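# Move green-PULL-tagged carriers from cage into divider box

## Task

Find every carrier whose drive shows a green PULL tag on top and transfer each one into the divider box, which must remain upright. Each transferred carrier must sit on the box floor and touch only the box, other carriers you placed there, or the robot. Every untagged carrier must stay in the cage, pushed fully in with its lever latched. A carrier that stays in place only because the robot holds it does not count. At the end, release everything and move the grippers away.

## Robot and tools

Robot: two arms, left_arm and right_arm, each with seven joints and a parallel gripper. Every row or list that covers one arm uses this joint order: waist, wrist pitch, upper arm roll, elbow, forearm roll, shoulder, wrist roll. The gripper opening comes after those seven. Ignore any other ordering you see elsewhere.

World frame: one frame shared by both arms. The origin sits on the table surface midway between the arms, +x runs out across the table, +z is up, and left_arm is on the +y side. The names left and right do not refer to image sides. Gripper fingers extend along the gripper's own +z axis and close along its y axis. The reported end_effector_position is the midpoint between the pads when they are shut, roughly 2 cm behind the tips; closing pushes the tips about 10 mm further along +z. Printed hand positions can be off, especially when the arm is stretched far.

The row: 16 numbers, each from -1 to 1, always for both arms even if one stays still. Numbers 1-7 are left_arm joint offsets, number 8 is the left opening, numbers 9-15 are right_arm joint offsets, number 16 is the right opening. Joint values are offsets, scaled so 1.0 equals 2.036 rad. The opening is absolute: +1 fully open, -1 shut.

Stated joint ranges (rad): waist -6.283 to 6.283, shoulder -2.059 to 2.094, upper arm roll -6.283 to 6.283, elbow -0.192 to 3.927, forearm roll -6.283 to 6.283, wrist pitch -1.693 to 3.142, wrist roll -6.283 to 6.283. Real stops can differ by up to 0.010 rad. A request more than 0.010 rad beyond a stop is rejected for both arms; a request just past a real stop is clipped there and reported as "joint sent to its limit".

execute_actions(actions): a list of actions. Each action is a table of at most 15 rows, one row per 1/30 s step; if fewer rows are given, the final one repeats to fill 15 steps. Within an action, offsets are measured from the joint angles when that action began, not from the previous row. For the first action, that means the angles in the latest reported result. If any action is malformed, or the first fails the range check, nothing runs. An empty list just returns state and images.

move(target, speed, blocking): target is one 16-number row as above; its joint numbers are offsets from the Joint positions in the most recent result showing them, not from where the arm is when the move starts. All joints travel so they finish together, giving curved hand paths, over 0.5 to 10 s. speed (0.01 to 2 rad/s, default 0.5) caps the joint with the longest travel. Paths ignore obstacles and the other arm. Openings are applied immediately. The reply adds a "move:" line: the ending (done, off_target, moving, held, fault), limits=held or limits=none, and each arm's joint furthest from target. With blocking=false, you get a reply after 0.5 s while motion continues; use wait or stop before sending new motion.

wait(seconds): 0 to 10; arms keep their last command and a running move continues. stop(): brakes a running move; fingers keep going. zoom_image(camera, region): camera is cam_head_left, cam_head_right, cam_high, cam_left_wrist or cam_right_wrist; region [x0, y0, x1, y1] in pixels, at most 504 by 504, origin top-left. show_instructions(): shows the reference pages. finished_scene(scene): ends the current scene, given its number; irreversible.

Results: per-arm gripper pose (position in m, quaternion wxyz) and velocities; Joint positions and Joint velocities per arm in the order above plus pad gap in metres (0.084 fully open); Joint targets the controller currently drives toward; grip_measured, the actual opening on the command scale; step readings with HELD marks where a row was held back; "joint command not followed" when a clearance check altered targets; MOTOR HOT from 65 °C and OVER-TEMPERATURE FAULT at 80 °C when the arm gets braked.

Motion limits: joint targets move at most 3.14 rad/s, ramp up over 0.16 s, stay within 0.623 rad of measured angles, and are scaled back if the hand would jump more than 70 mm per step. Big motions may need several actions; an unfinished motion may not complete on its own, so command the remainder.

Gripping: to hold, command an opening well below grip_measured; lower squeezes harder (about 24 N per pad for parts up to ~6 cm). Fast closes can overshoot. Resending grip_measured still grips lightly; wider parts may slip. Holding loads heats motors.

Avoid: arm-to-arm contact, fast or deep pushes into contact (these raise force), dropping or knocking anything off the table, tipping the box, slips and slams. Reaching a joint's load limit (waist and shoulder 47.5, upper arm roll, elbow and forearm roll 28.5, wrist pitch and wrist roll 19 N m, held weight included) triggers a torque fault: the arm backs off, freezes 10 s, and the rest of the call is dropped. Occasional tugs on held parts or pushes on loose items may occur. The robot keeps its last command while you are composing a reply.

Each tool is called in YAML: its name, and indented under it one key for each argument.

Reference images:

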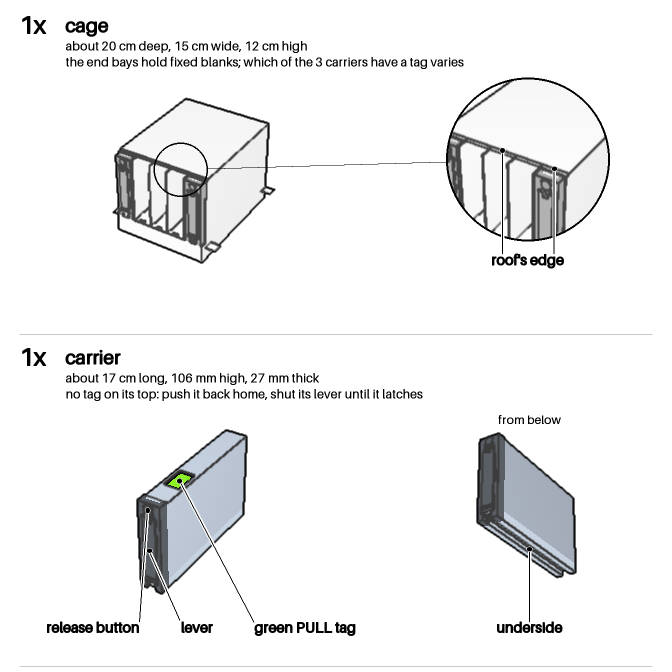

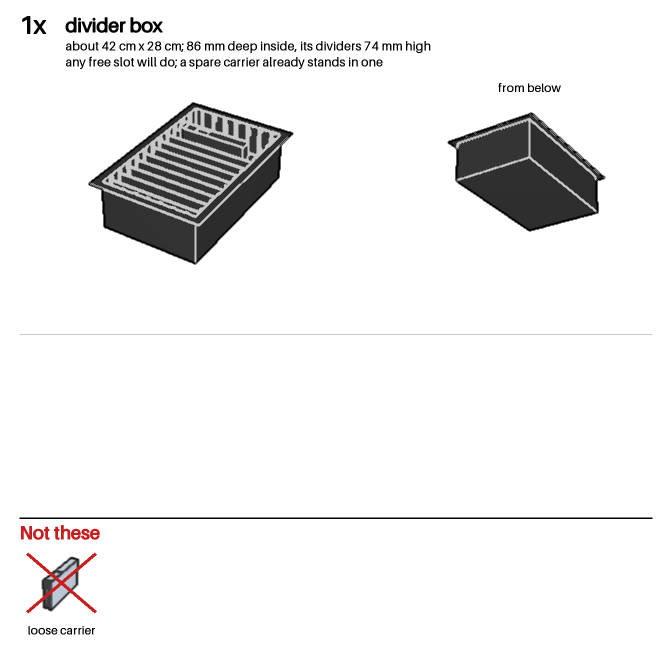

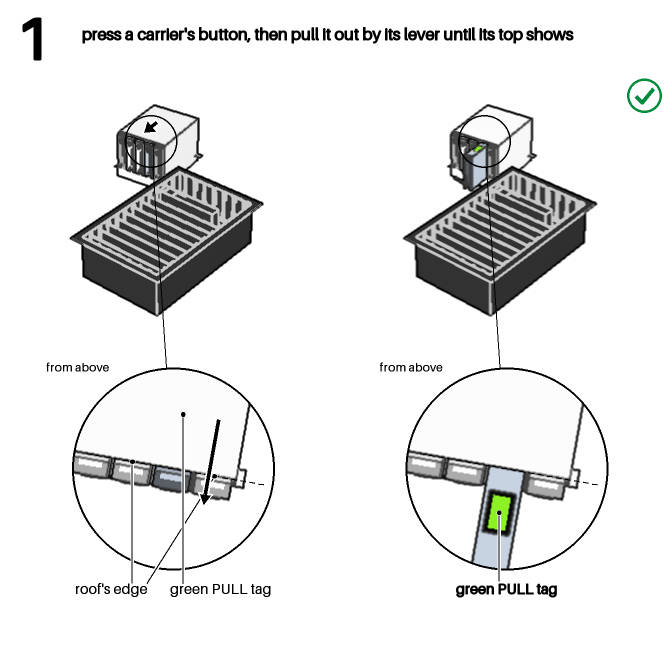

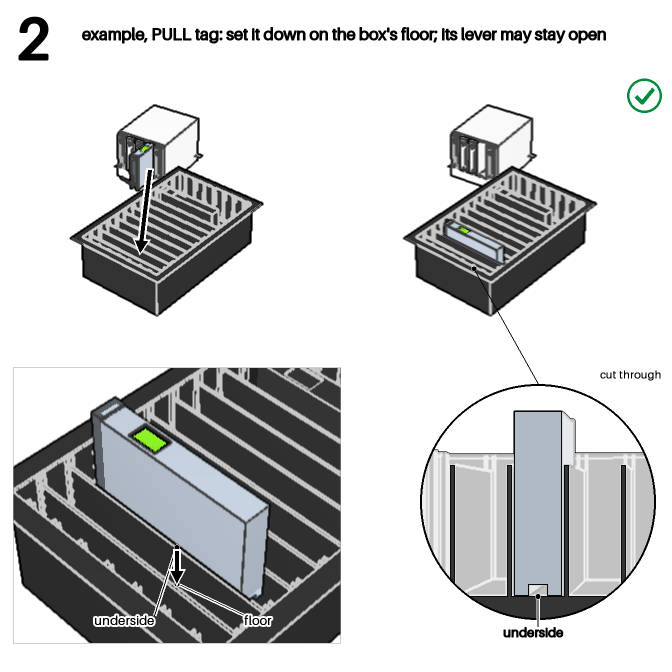

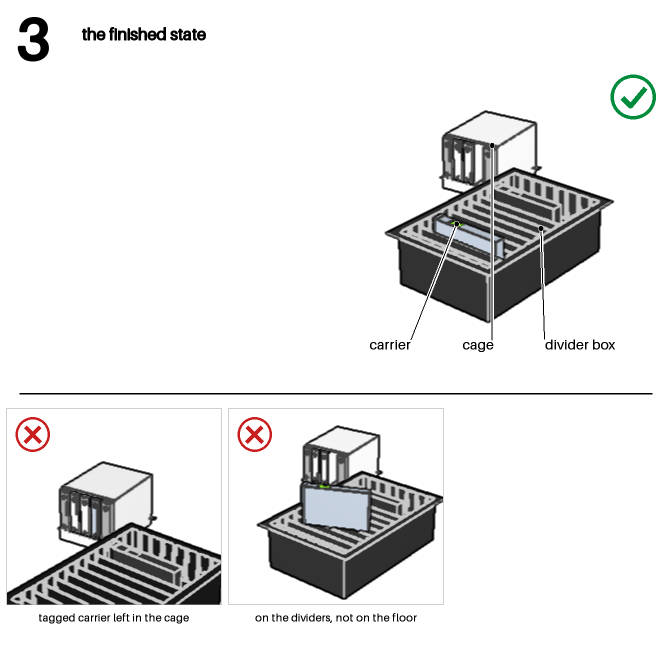

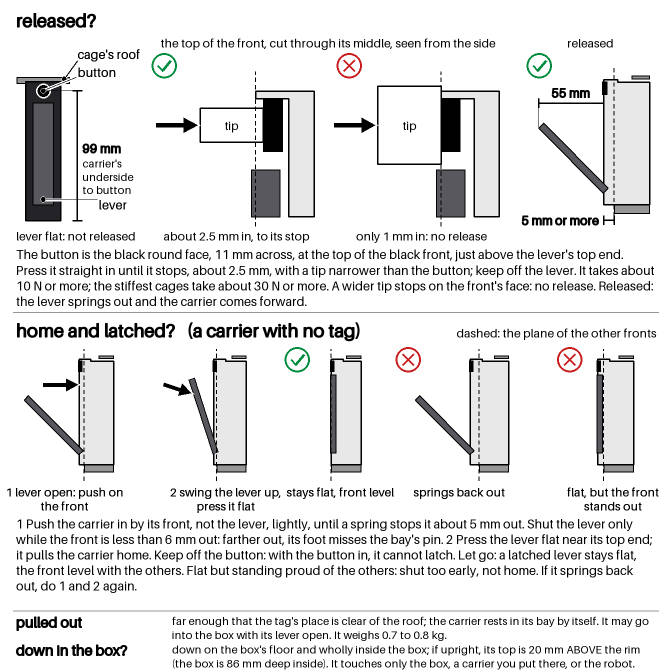

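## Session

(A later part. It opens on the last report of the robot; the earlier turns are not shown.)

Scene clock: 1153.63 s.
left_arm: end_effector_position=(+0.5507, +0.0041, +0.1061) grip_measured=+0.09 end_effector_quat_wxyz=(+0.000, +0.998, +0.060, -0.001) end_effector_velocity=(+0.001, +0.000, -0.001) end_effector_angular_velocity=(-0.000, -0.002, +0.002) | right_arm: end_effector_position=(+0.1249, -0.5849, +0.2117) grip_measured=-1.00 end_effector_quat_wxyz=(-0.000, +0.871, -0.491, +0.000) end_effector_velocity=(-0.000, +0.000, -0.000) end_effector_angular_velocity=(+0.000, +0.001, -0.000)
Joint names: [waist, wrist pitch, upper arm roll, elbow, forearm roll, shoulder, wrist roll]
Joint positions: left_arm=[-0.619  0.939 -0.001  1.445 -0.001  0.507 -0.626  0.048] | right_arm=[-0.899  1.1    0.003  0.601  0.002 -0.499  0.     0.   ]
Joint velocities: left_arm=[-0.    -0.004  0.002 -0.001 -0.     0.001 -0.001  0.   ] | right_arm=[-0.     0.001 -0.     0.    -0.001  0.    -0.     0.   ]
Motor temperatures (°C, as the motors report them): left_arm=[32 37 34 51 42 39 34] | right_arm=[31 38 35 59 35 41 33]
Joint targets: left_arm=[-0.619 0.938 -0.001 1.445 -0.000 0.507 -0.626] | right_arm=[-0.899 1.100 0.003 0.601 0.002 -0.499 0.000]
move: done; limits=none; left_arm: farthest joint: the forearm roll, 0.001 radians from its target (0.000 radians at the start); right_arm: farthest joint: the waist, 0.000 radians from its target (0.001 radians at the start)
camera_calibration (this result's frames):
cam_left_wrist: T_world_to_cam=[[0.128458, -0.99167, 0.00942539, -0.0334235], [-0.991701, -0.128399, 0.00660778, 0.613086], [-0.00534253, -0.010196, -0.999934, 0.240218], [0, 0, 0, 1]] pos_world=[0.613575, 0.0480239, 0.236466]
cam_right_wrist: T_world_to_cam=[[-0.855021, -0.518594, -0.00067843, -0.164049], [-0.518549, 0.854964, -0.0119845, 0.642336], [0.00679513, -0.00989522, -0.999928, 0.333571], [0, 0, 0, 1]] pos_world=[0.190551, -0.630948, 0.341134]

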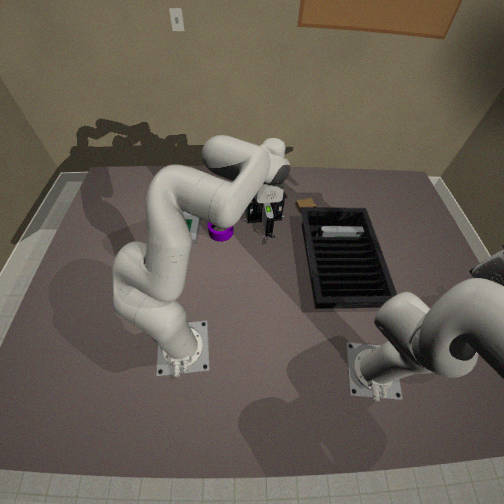

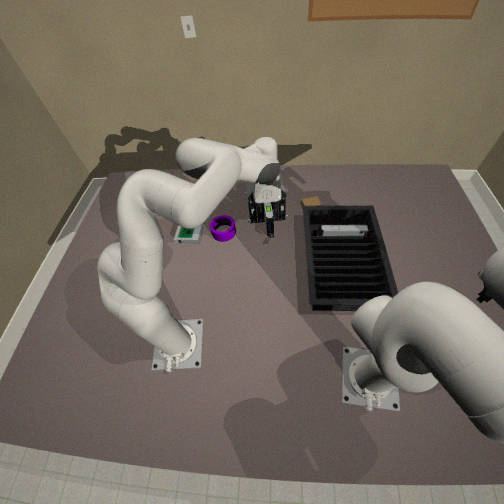

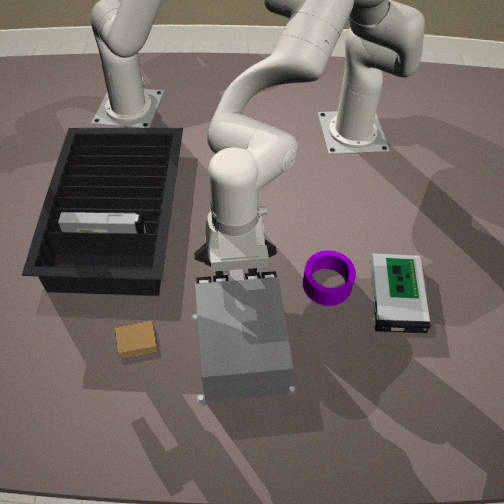

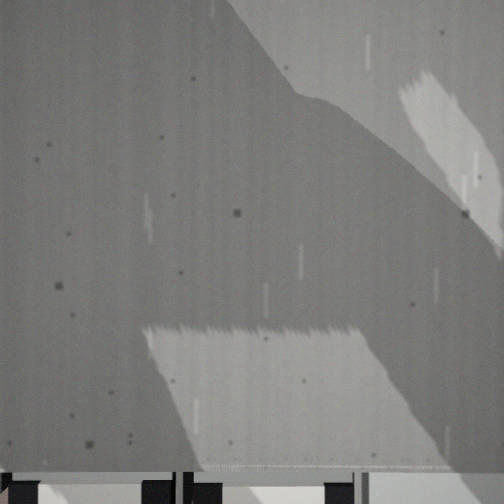

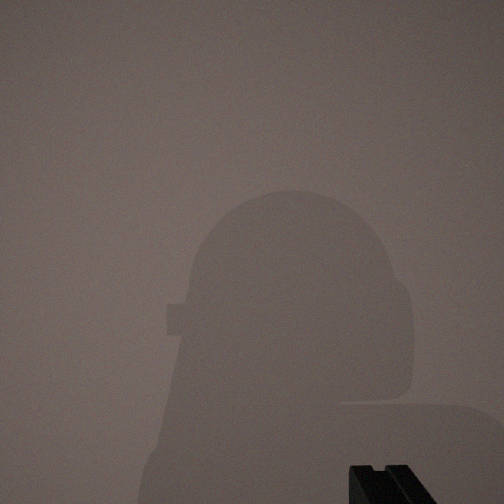

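execute_actions:
  actions:
    - [[0,0,0,0,0,0,0,0.0,0,0,0,0,0,0,0,-1],[0,0,0,0,0,0,0,-0.05,0,0,0,0,0,0,0,-1],[0,0,0,0,0,0,0,-0.1,0,0,0,0,0,0,0,-1],[0,0,0,0,0,0,0,-0.15,0,0,0,0,0,0,0,-1],[0,0,0,0,0,0,0,-0.2,0,0,0,0,0,0,0,-1],[0,0,0,0,0,0,0,-0.25,0,0,0,0,0,0,0,-1],[0,0,0,0,0,0,0,-0.3,0,0,0,0,0,0,0,-1],[0,0,0,0,0,0,0,-0.34,0,0,0,0,0,0,0,-1],[0,0,0,0,0,0,0,-0.38,0,0,0,0,0,0,0,-1],[0,0,0,0,0,0,0,-0.42,0,0,0,0,0,0,0,-1],[0,0,0,0,0,0,0,-0.46,0,0,0,0,0,0,0,-1],[0,0,0,0,0,0,0,-0.5,0,0,0,0,0,0,0,-1],[0,0,0,0,0,0,0,-0.55,0,0,0,0,0,0,0,-1],[0,0,0,0,0,0,0,-0.6,0,0,0,0,0,0,0,-1],[0,0,0,0,0,0,0,-0.7,0,0,0,0,0,0,0,-1]]
    - [[0,0,0,0,0,0,0,-0.8,0,0,0,0,0,0,0,-1],[0,0,0,0,0,0,0,-0.9,0,0,0,0,0,0,0,-1],[0,0,0,0,0,0,0,-1,0,0,0,0,0,0,0,-1]]

Scene clock: 1160.47 s.
left_arm: end_effector_position=(+0.5513, +0.0042, +0.1057) grip_measured=-0.40 end_effector_quat_wxyz=(+0.000, +0.998, +0.060, +0.000) end_effector_velocity=(-0.000, +0.001, -0.001) end_effector_angular_velocity=(+0.001, +0.002, +0.001) | right_arm: end_effector_position=(+0.1249, -0.5849, +0.2117) grip_measured=-1.00 end_effector_quat_wxyz=(-0.000, +0.871, -0.491, +0.000) end_effector_velocity=(+0.000, +0.001, -0.000) end_effector_angular_velocity=(+0.001, +0.001, +0.002)
Joint names: [waist, wrist pitch, upper arm roll, elbow, forearm roll, shoulder, wrist roll]
Joint positions: left_arm=[-0.619  0.937 -0.001  1.446 -0.001  0.508 -0.626  0.027] | right_arm=[-0.899  1.1    0.003  0.601  0.002 -0.499  0.     0.   ]
Joint velocities: left_arm=[ 0.     0.001  0.001 -0.001  0.    -0.    -0.     0.   ] | right_arm=[ 0.002  0.001 -0.    -0.001 -0.    -0.001  0.     0.   ]
Motor temperatures (°C, as the motors report them): left_arm=[32 38 35 53 42 40 34] | right_arm=[31 38 35 59 35 41 33]
Joint targets: left_arm=[-0.619 0.937 -0.001 1.446 -0.001 0.508 -0.626] | right_arm=[-0.899 1.100 0.003 0.601 0.002 -0.499 0.000]
Step readings (joint positions; steps 1 to 15: 1st action; 16 to 30: 2nd action):
0: left_arm=[-0.619 0.938 -0.001 1.445 -0.000 0.507 -0.626] | right_arm=[-0.899 1.100 0.003 0.601 0.002 -0.499 0.000]
1: left_arm=[-0.619 0.938 -0.001 1.445 -0.000 0.507 -0.626] | right_arm=[-0.899 1.100 0.003 0.601 0.002 -0.499 0.000]
2: left_arm=[-0.619 0.938 -0.000 1.445 -0.000 0.507 -0.626] | right_arm=[-0.899 1.100 0.003 0.601 0.002 -0.499 0.000]
4: left_arm=[-0.619 0.939 0.000 1.444 -0.000 0.508 -0.626] | right_arm=[-0.899 1.100 0.003 0.601 0.002 -0.499 0.000]
8: left_arm=[-0.619 0.939 0.000 1.445 -0.000 0.508 -0.626] | right_arm=[-0.899 1.100 0.003 0.601 0.002 -0.499 0.000]
15: left_arm=[-0.619 0.937 -0.001 1.446 -0.001 0.508 -0.626] | right_arm=[-0.899 1.100 0.003 0.601 0.002 -0.499 0.000]
16: left_arm=[-0.619 0.937 -0.001 1.446 -0.000 0.508 -0.626] | right_arm=[-0.899 1.100 0.003 0.601 0.002 -0.499 0.000]
17: left_arm=[-0.619 0.937 -0.001 1.446 -0.000 0.508 -0.626] | right_arm=[-0.899 1.100 0.003 0.601 0.002 -0.499 0.000]
19: left_arm=[-0.619 0.937 -0.001 1.446 -0.000 0.508 -0.626] | right_arm=[-0.899 1.100 0.003 0.601 0.002 -0.499 0.000]
23: left_arm=[-0.619 0.937 -0.001 1.446 -0.001 0.508 -0.626] | right_arm=[-0.899 1.100 0.003 0.601 0.002 -0.499 0.000]
30: Joint positions above
camera_calibration (this result's frames):
cam_left_wrist: T_world_to_cam=[[0.128814, -0.991618, 0.0100791, -0.033695], [-0.99166, -0.128764, 0.00543764, 0.613837], [-0.00409424, -0.0106955, -0.999934, 0.239106], [0, 0, 0, 1]] pos_world=[0.614037, 0.0481849, 0.236092]
cam_right_wrist: T_world_to_cam=[[-0.855021, -0.518593, -0.000678478, -0.164049], [-0.518549, 0.854964, -0.0119847, 0.642336], [0.00679524, -0.00989531, -0.999928, 0.333571], [0, 0, 0, 1]] pos_world=[0.190551, -0.630948, 0.341134]

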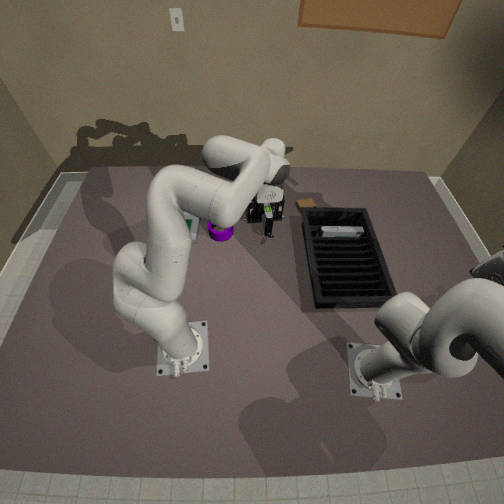

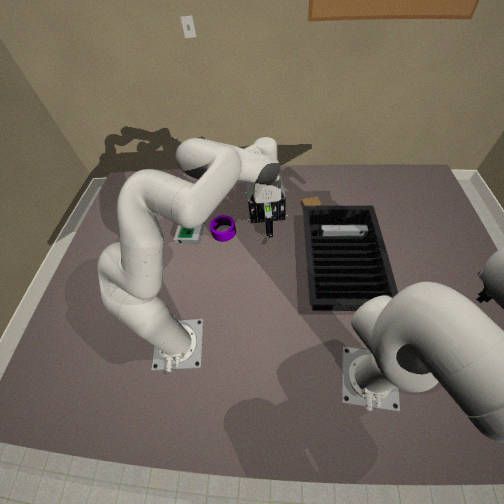

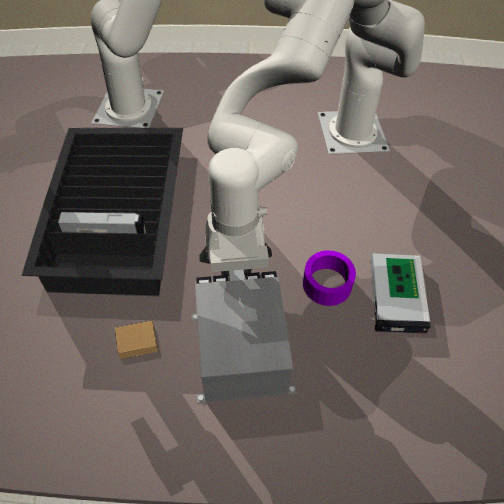

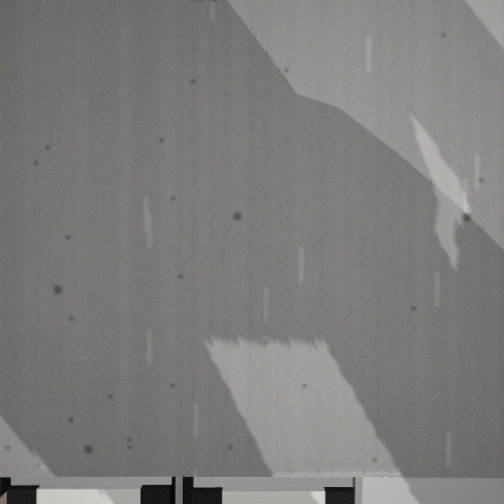

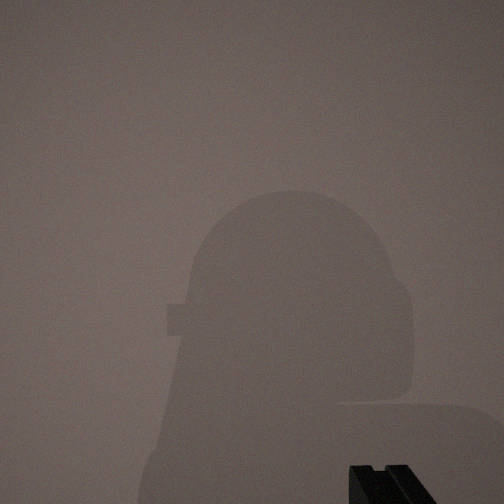

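move:
  target: [-0.0126,-0.0157,0,-0.0482,0,-0.0321,-0.0128,-1, 0,0,0,0,0,0,0,-1]
  speed: 0.04

Scene clock: 1179.10 s.
left_arm: end_effector_position=(+0.5263, +0.0013, +0.1071) grip_measured=-0.40 end_effector_quat_wxyz=(+0.000, +0.998, +0.060, -0.000) end_effector_velocity=(-0.000, +0.000, +0.000) end_effector_angular_velocity=(-0.000, -0.001, +0.002) | right_arm: end_effector_position=(+0.1249, -0.5849, +0.2117) grip_measured=-1.00 end_effector_quat_wxyz=(-0.000, +0.871, -0.491, +0.000) end_effector_velocity=(+0.000, +0.000, -0.000) end_effector_angular_velocity=(+0.000, -0.001, -0.001)
Joint names: [waist, wrist pitch, upper arm roll, elbow, forearm roll, shoulder, wrist roll]
Joint positions: left_arm=[-0.645  0.905 -0.001  1.348 -0.001  0.443 -0.652  0.027] | right_arm=[-0.899  1.1    0.003  0.601  0.002 -0.499  0.     0.   ]
Joint velocities: left_arm=[-0.    -0.001  0.001 -0.002 -0.    -0.001 -0.001 -0.   ] | right_arm=[-0.    -0.     0.    -0.     0.001  0.     0.     0.   ]
Motor temperatures (°C, as the motors report them): left_arm=[32 38 35 55 42 41 34] | right_arm=[31 38 35 59 35 40 33]
Joint targets: left_arm=[-0.645 0.905 -0.001 1.348 -0.001 0.443 -0.652] | right_arm=[-0.899 1.100 0.003 0.601 0.002 -0.499 0.000]
move: done; limits=none; left_arm: farthest joint: the waist, 0.000 radians from its target (0.026 radians at the start); right_arm: farthest joint: the waist, 0.000 radians from its target (0.000 radians at the start)
camera_calibration (this result's frames):
cam_left_wrist: T_world_to_cam=[[0.128962, -0.991601, 0.00981161, -0.0333844], [-0.991639, -0.12891, 0.00581307, 0.588648], [-0.00449944, -0.0104792, -0.999935, 0.240589], [0, 0, 0, 1]] pos_world=[0.589115, 0.0452996, 0.237479]
cam_right_wrist: T_world_to_cam=[[-0.855021, -0.518594, -0.000678472, -0.164049], [-0.518549, 0.854964, -0.0119847, 0.642336], [0.00679528, -0.00989539, -0.999928, 0.333571], [0, 0, 0, 1]] pos_world=[0.190551, -0.630948, 0.341134]

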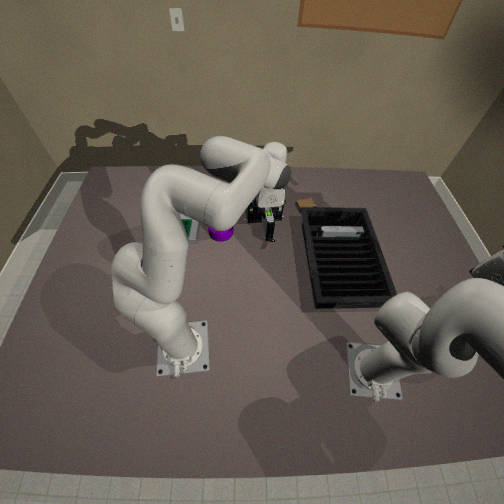

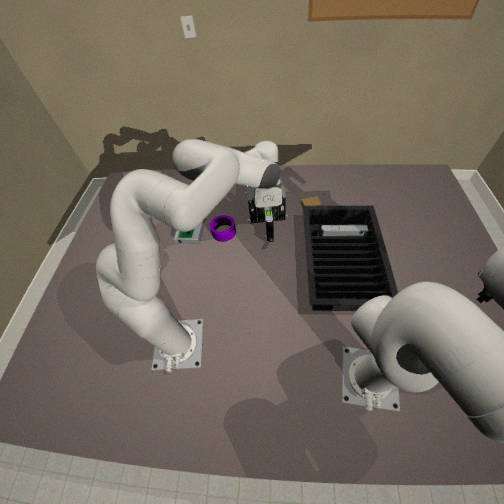

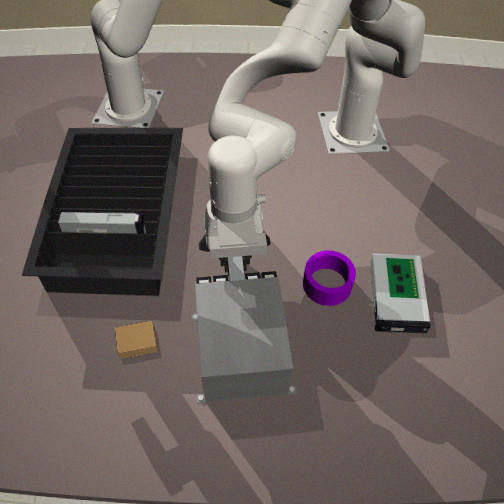

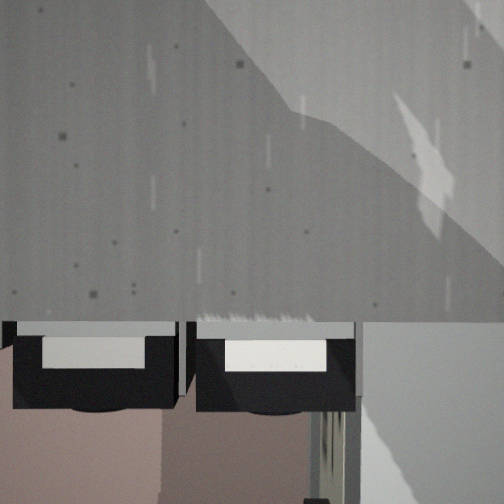

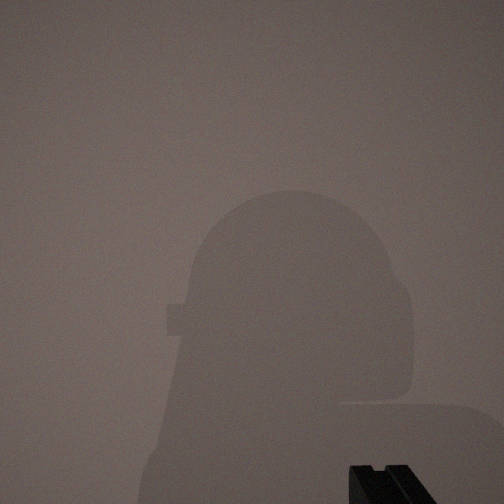

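move:
  target: [-0.0135,-0.0154,0,-0.0449,0,-0.0295,-0.0137,-1, 0,0,0,0,0,0,0,-1]
  speed: 0.05

move:
  target: [-0.0146,-0.0136,0,-0.0417,0,-0.0281,-0.0146,-1, 0,0,0,0,0,0,0,-1]
  speed: 0.05

Scene clock: 1186.13 s.
left_arm: end_effector_position=(+0.5016, -0.0015, +0.1072) grip_measured=-0.40 end_effector_quat_wxyz=(+0.000, +0.998, +0.060, -0.000) end_effector_velocity=(+0.000, -0.001, +0.001) end_effector_angular_velocity=(-0.002, -0.002, -0.000) | right_arm: end_effector_position=(+0.1249, -0.5849, +0.2117) grip_measured=-1.00 end_effector_quat_wxyz=(-0.000, +0.871, -0.491, +0.000) end_effector_velocity=(+0.000, +0.000, +0.000) end_effector_angular_velocity=(+0.001, -0.002, -0.001)
Joint names: [waist, wrist pitch, upper arm roll, elbow, forearm roll, shoulder, wrist roll]
Joint positions: left_arm=[-0.672  0.874 -0.001  1.257 -0.     0.383 -0.68   0.027] | right_arm=[-0.899  1.1    0.003  0.601  0.002 -0.499  0.     0.   ]
Joint velocities: left_arm=[-0.002 -0.002  0.    -0.001 -0.    -0.001 -0.001  0.   ] | right_arm=[-0.001  0.001 -0.     0.001  0.002 -0.    -0.001  0.   ]
Motor temperatures (°C, as the motors report them): left_arm=[32 38 35 55 42 41 34] | right_arm=[31 38 35 59 35 40 33]
Joint targets: left_arm=[-0.672 0.873 -0.001 1.257 -0.001 0.383 -0.680] | right_arm=[-0.899 1.100 0.003 0.601 0.002 -0.499 0.000]
move: done; limits=none; left_arm: farthest joint: the waist, 0.001 radians from its target (0.028 radians at the start); right_arm: farthest joint: the waist, 0.000 radians from its target (0.000 radians at the start)
camera_calibration (this result's frames):
cam_left_wrist: T_world_to_cam=[[0.12931, -0.991556, 0.00980707, -0.0331921], [-0.991595, -0.129258, 0.0057063, 0.563766], [-0.00439047, -0.0104625, -0.999936, 0.240514], [0, 0, 0, 1]] pos_world=[0.564375, 0.0424759, 0.237607]
cam_right_wrist: T_world_to_cam=[[-0.855021, -0.518593, -0.000678487, -0.164049], [-0.518549, 0.854964, -0.0119846, 0.642336], [0.00679519, -0.00989521, -0.999928, 0.333571], [0, 0, 0, 1]] pos_world=[0.190551, -0.630948, 0.341134]

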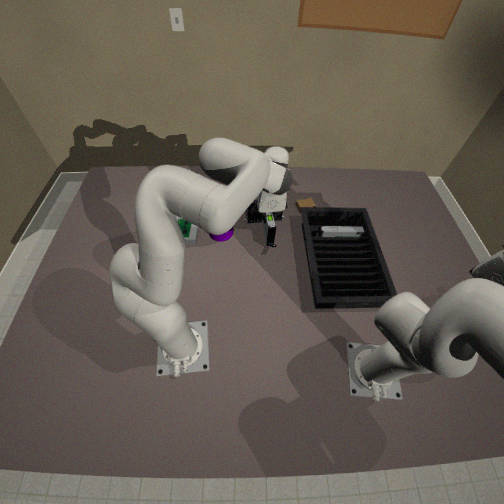

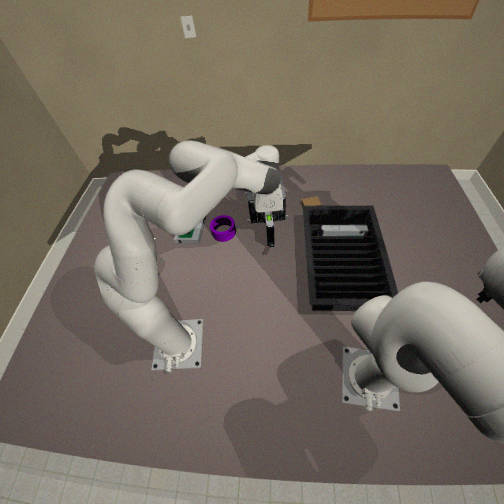

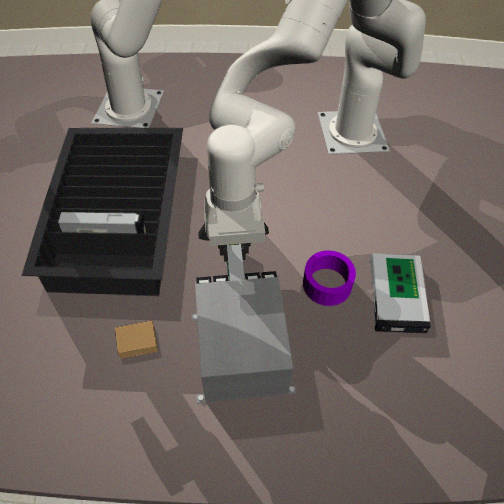

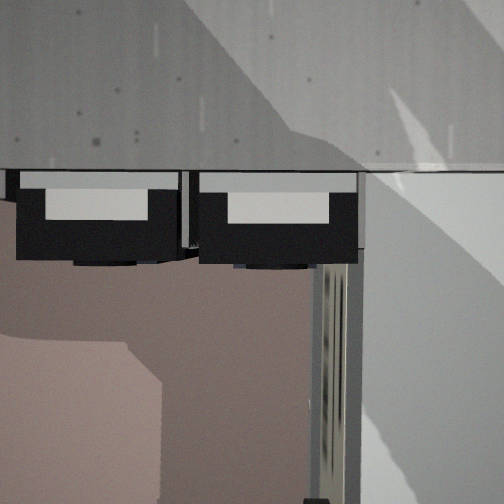

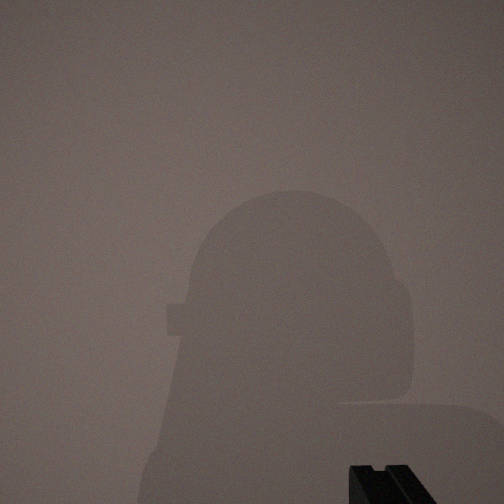

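Scene clock: 1188.20 s.
left_arm: end_effector_position=(+0.4769, -0.0045, +0.1073) grip_measured=-0.40 end_effector_quat_wxyz=(+0.000, +0.998, +0.060, -0.000) end_effector_velocity=(-0.000, -0.001, +0.000) end_effector_angular_velocity=(-0.001, -0.002, -0.002) | right_arm: end_effector_position=(+0.1249, -0.5849, +0.2117) grip_measured=-1.00 end_effector_quat_wxyz=(-0.000, +0.871, -0.491, +0.000) end_effector_velocity=(-0.000, -0.000, +0.000) end_effector_angular_velocity=(-0.000, -0.000, +0.000)
Joint names: [waist, wrist pitch, upper arm roll, elbow, forearm roll, shoulder, wrist roll]
Joint positions: left_arm=[-0.702  0.846 -0.001  1.172 -0.     0.326 -0.71   0.027] | right_arm=[-0.899  1.1    0.003  0.601  0.002 -0.499  0.     0.   ]
Joint velocities: left_arm=[-0.    -0.002 -0.001 -0.001  0.    -0.001  0.     0.   ] | right_arm=[ 0.  0. -0.  0. -0. -0. -0.  0.]
Motor temperatures (°C, as the motors report them): left_arm=[32 38 35 55 42 41 34] | right_arm=[31 38 35 59 35 40 33]
Joint targets: left_arm=[-0.702 0.846 -0.001 1.172 -0.000 0.326 -0.710] | right_arm=[-0.899 1.100 0.003 0.601 0.002 -0.499 0.000]
move: done; limits=none; left_arm: farthest joint: the waist, 0.000 radians from its target (0.030 radians at the start); right_arm: farthest joint: the waist, 0.000 radians from its target (0.000 radians at the start)
camera_calibration (this result's frames):
cam_left_wrist: T_world_to_cam=[[0.129286, -0.991557, 0.00995465, -0.0329737], [-0.991599, -0.129237, 0.00548509, 0.538921], [-0.00415227, -0.0105802, -0.999935, 0.240398], [0, 0, 0, 1]] pos_world=[0.539655, 0.0394966, 0.237755]
cam_right_wrist: T_world_to_cam=[[-0.855021, -0.518593, -0.0006785, -0.164049], [-0.518549, 0.854964, -0.0119845, 0.642336], [0.00679516, -0.00989514, -0.999928, 0.333571], [0, 0, 0, 1]] pos_world=[0.190551, -0.630948, 0.341134]

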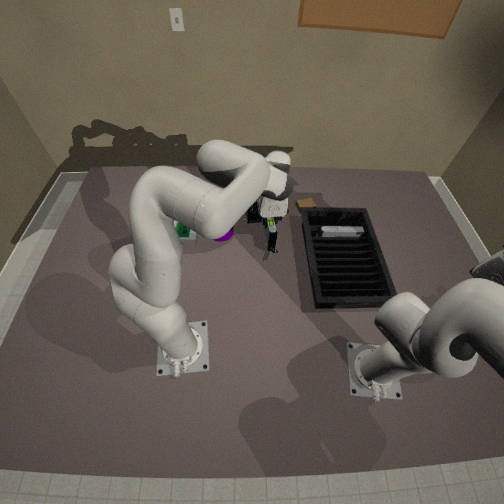

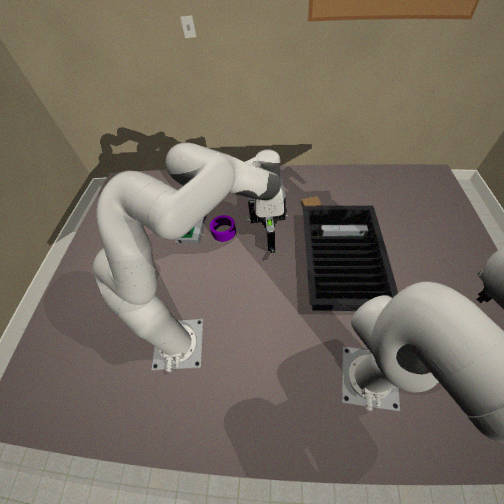

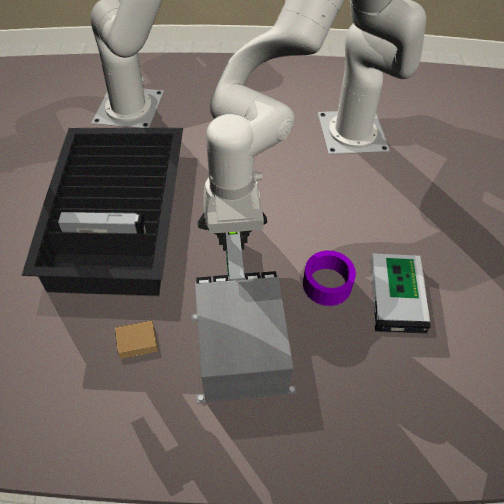

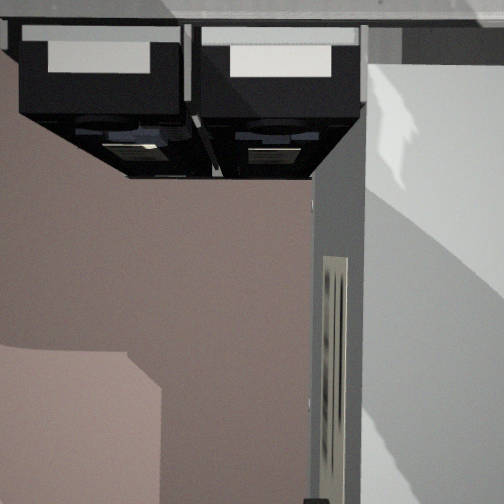

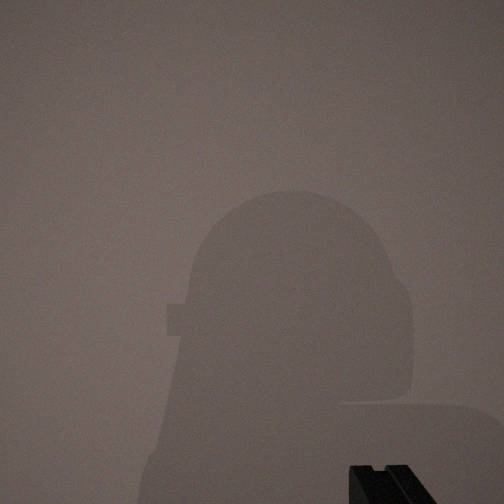

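move:
  target: [-0.0178,-0.0134,0,-0.0435,0,-0.0301,-0.0175,-1, 0,0,0,0,0,0,0,-1]
  speed: 0.05

Scene clock: 1199.13 s.
left_arm: end_effector_position=(+0.4494, -0.0079, +0.1075) grip_measured=-0.40 end_effector_quat_wxyz=(+0.001, +0.998, +0.060, +0.000) end_effector_velocity=(-0.001, -0.000, -0.000) end_effector_angular_velocity=(-0.000, +0.001, -0.000) | right_arm: end_effector_position=(+0.1249, -0.5849, +0.2117) grip_measured=-1.00 end_effector_quat_wxyz=(-0.000, +0.871, -0.491, +0.000) end_effector_velocity=(-0.001, -0.000, -0.000) end_effector_angular_velocity=(+0.000, +0.000, -0.004)
Joint names: [waist, wrist pitch, upper arm roll, elbow, forearm roll, shoulder, wrist roll]
Joint positions: left_arm=[-0.738  0.818 -0.001  1.084 -0.     0.265 -0.745  0.027] | right_arm=[-0.899  1.1    0.003  0.601  0.002 -0.499  0.     0.   ]
Joint velocities: left_arm=[-0.     0.    -0.001 -0.002 -0.    -0.001 -0.001 -0.   ] | right_arm=[-0.002 -0.001 -0.    -0.001 -0.     0.     0.001  0.   ]
Motor temperatures (°C, as the motors report them): left_arm=[32 37 34 53 42 41 34] | right_arm=[31 38 35 59 35 40 33]
Joint targets: left_arm=[-0.738 0.819 -0.001 1.084 -0.000 0.265 -0.745] | right_arm=[-0.899 1.100 0.003 0.601 0.002 -0.499 0.000]
move: done; limits=none; left_arm: farthest joint: the waist, 0.001 radians from its target (0.037 radians at the start); right_arm: farthest joint: the waist, 0.000 radians from its target (0.000 radians at the start)
camera_calibration (this result's frames):
cam_left_wrist: T_world_to_cam=[[0.129056, -0.991584, 0.0103315, -0.0326881], [-0.991631, -0.129011, 0.00485307, 0.511274], [-0.00347935, -0.0108713, -0.999935, 0.240154], [0, 0, 0, 1]] pos_world=[0.512049, 0.0361579, 0.237995]
cam_right_wrist: T_world_to_cam=[[-0.855021, -0.518593, -0.00067846, -0.164049], [-0.518549, 0.854964, -0.0119844, 0.642336], [0.00679511, -0.00989514, -0.999928, 0.333571], [0, 0, 0, 1]] pos_world=[0.190551, -0.630948, 0.341134]

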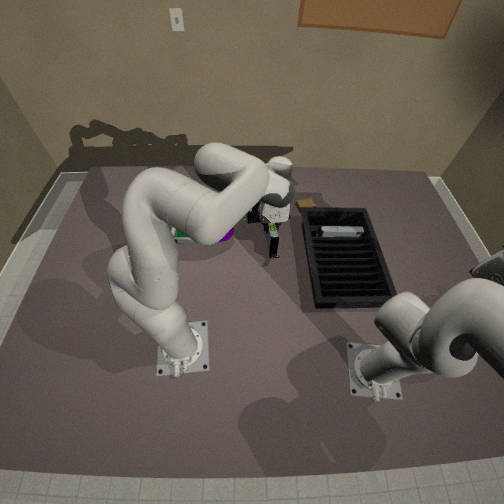

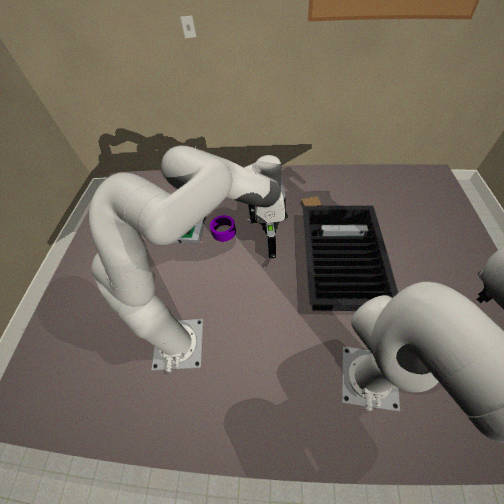

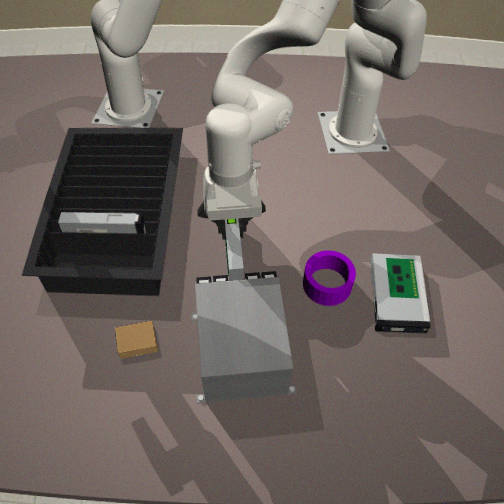

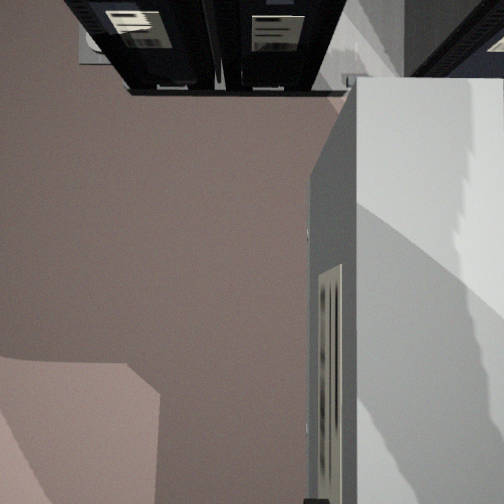

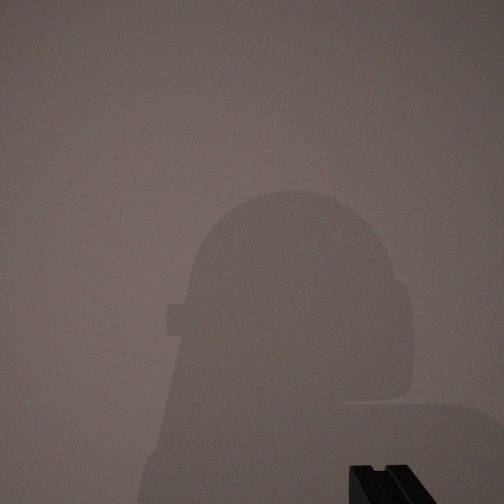

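move:
  target: [0,-0.0163,0,-0.0056,0,0.0112,0,-1, 0,0,0,0,0,0,0,-1]
  speed: 0.025

Scene clock: 1213.50 s.
left_arm: end_effector_position=(+0.4491, -0.0086, +0.0959) grip_measured=-0.40 end_effector_quat_wxyz=(+0.001, +0.998, +0.060, +0.001) end_effector_velocity=(+0.000, +0.001, -0.001) end_effector_angular_velocity=(-0.001, -0.001, +0.001) | right_arm: end_effector_position=(+0.1249, -0.5849, +0.2117) grip_measured=-1.00 end_effector_quat_wxyz=(-0.000, +0.871, -0.491, +0.000) end_effector_velocity=(+0.000, +0.000, -0.000) end_effector_angular_velocity=(+0.001, -0.000, -0.000)
Joint names: [waist, wrist pitch, upper arm roll, elbow, forearm roll, shoulder, wrist roll]
Joint positions: left_arm=[-0.738  0.787 -0.002  1.074 -0.001  0.285 -0.745  0.027] | right_arm=[-0.899  1.1    0.003  0.601  0.002 -0.499  0.     0.   ]
Joint velocities: left_arm=[ 0.    -0.005  0.001 -0.002 -0.001  0.002  0.     0.   ] | right_arm=[-0.     0.     0.    -0.     0.001  0.    -0.     0.   ]
Motor temperatures (°C, as the motors report them): left_arm=[32 38 34 54 42 41 34] | right_arm=[31 38 35 60 35 40 33]
Joint targets: left_arm=[-0.738 0.785 -0.001 1.073 -0.000 0.287 -0.745] | right_arm=[-0.899 1.100 0.003 0.601 0.002 -0.499 0.000]
move: done; limits=none; left_arm: farthest joint: the shoulder, 0.003 radians from its target (0.023 radians at the start); right_arm: farthest joint: the waist, 0.000 radians from its target (0.000 radians at the start)
camera_calibration (this result's frames):
cam_left_wrist: T_world_to_cam=[[0.127733, -0.991743, 0.0114301, -0.0327909], [-0.991805, -0.127692, 0.00429376, 0.511053], [-0.00279877, -0.0118849, -0.999925, 0.228194], [0, 0, 0, 1]] pos_world=[0.511692, 0.0354491, 0.226358]
cam_right_wrist: T_world_to_cam=[[-0.855021, -0.518593, -0.000678451, -0.164049], [-0.518549, 0.854964, -0.0119843, 0.642336], [0.00679502, -0.00989501, -0.999928, 0.333571], [0, 0, 0, 1]] pos_world=[0.190551, -0.630948, 0.341134]

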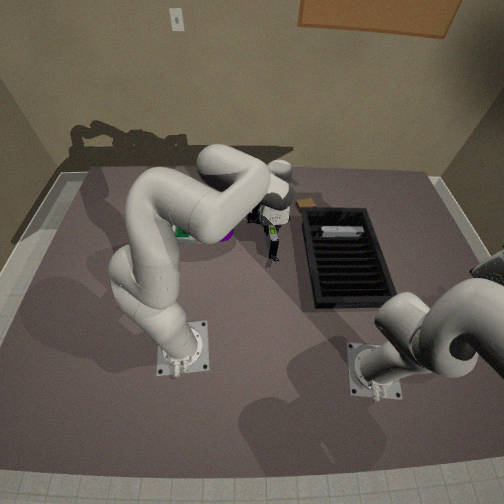

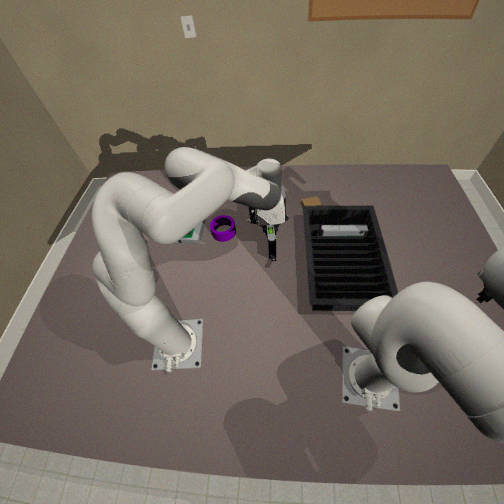

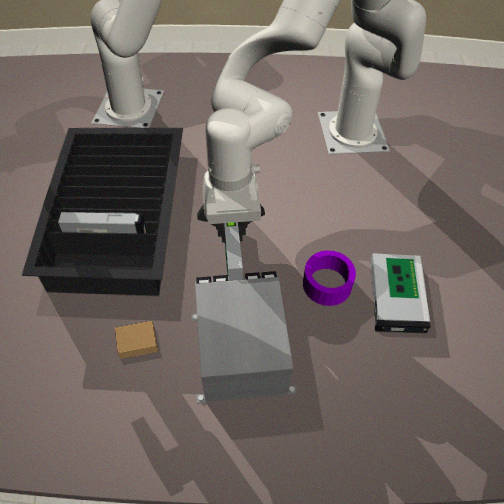

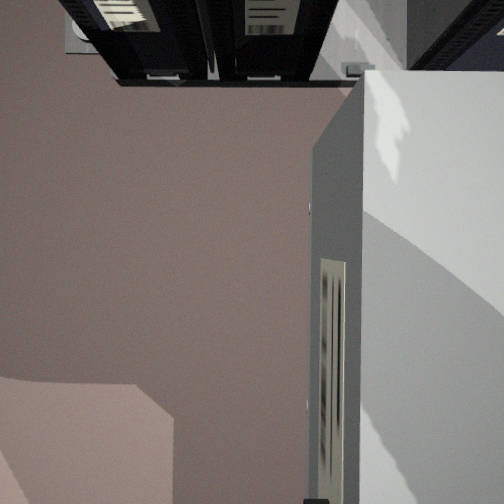

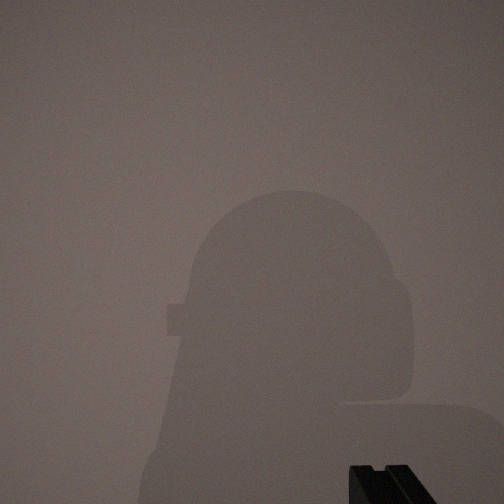

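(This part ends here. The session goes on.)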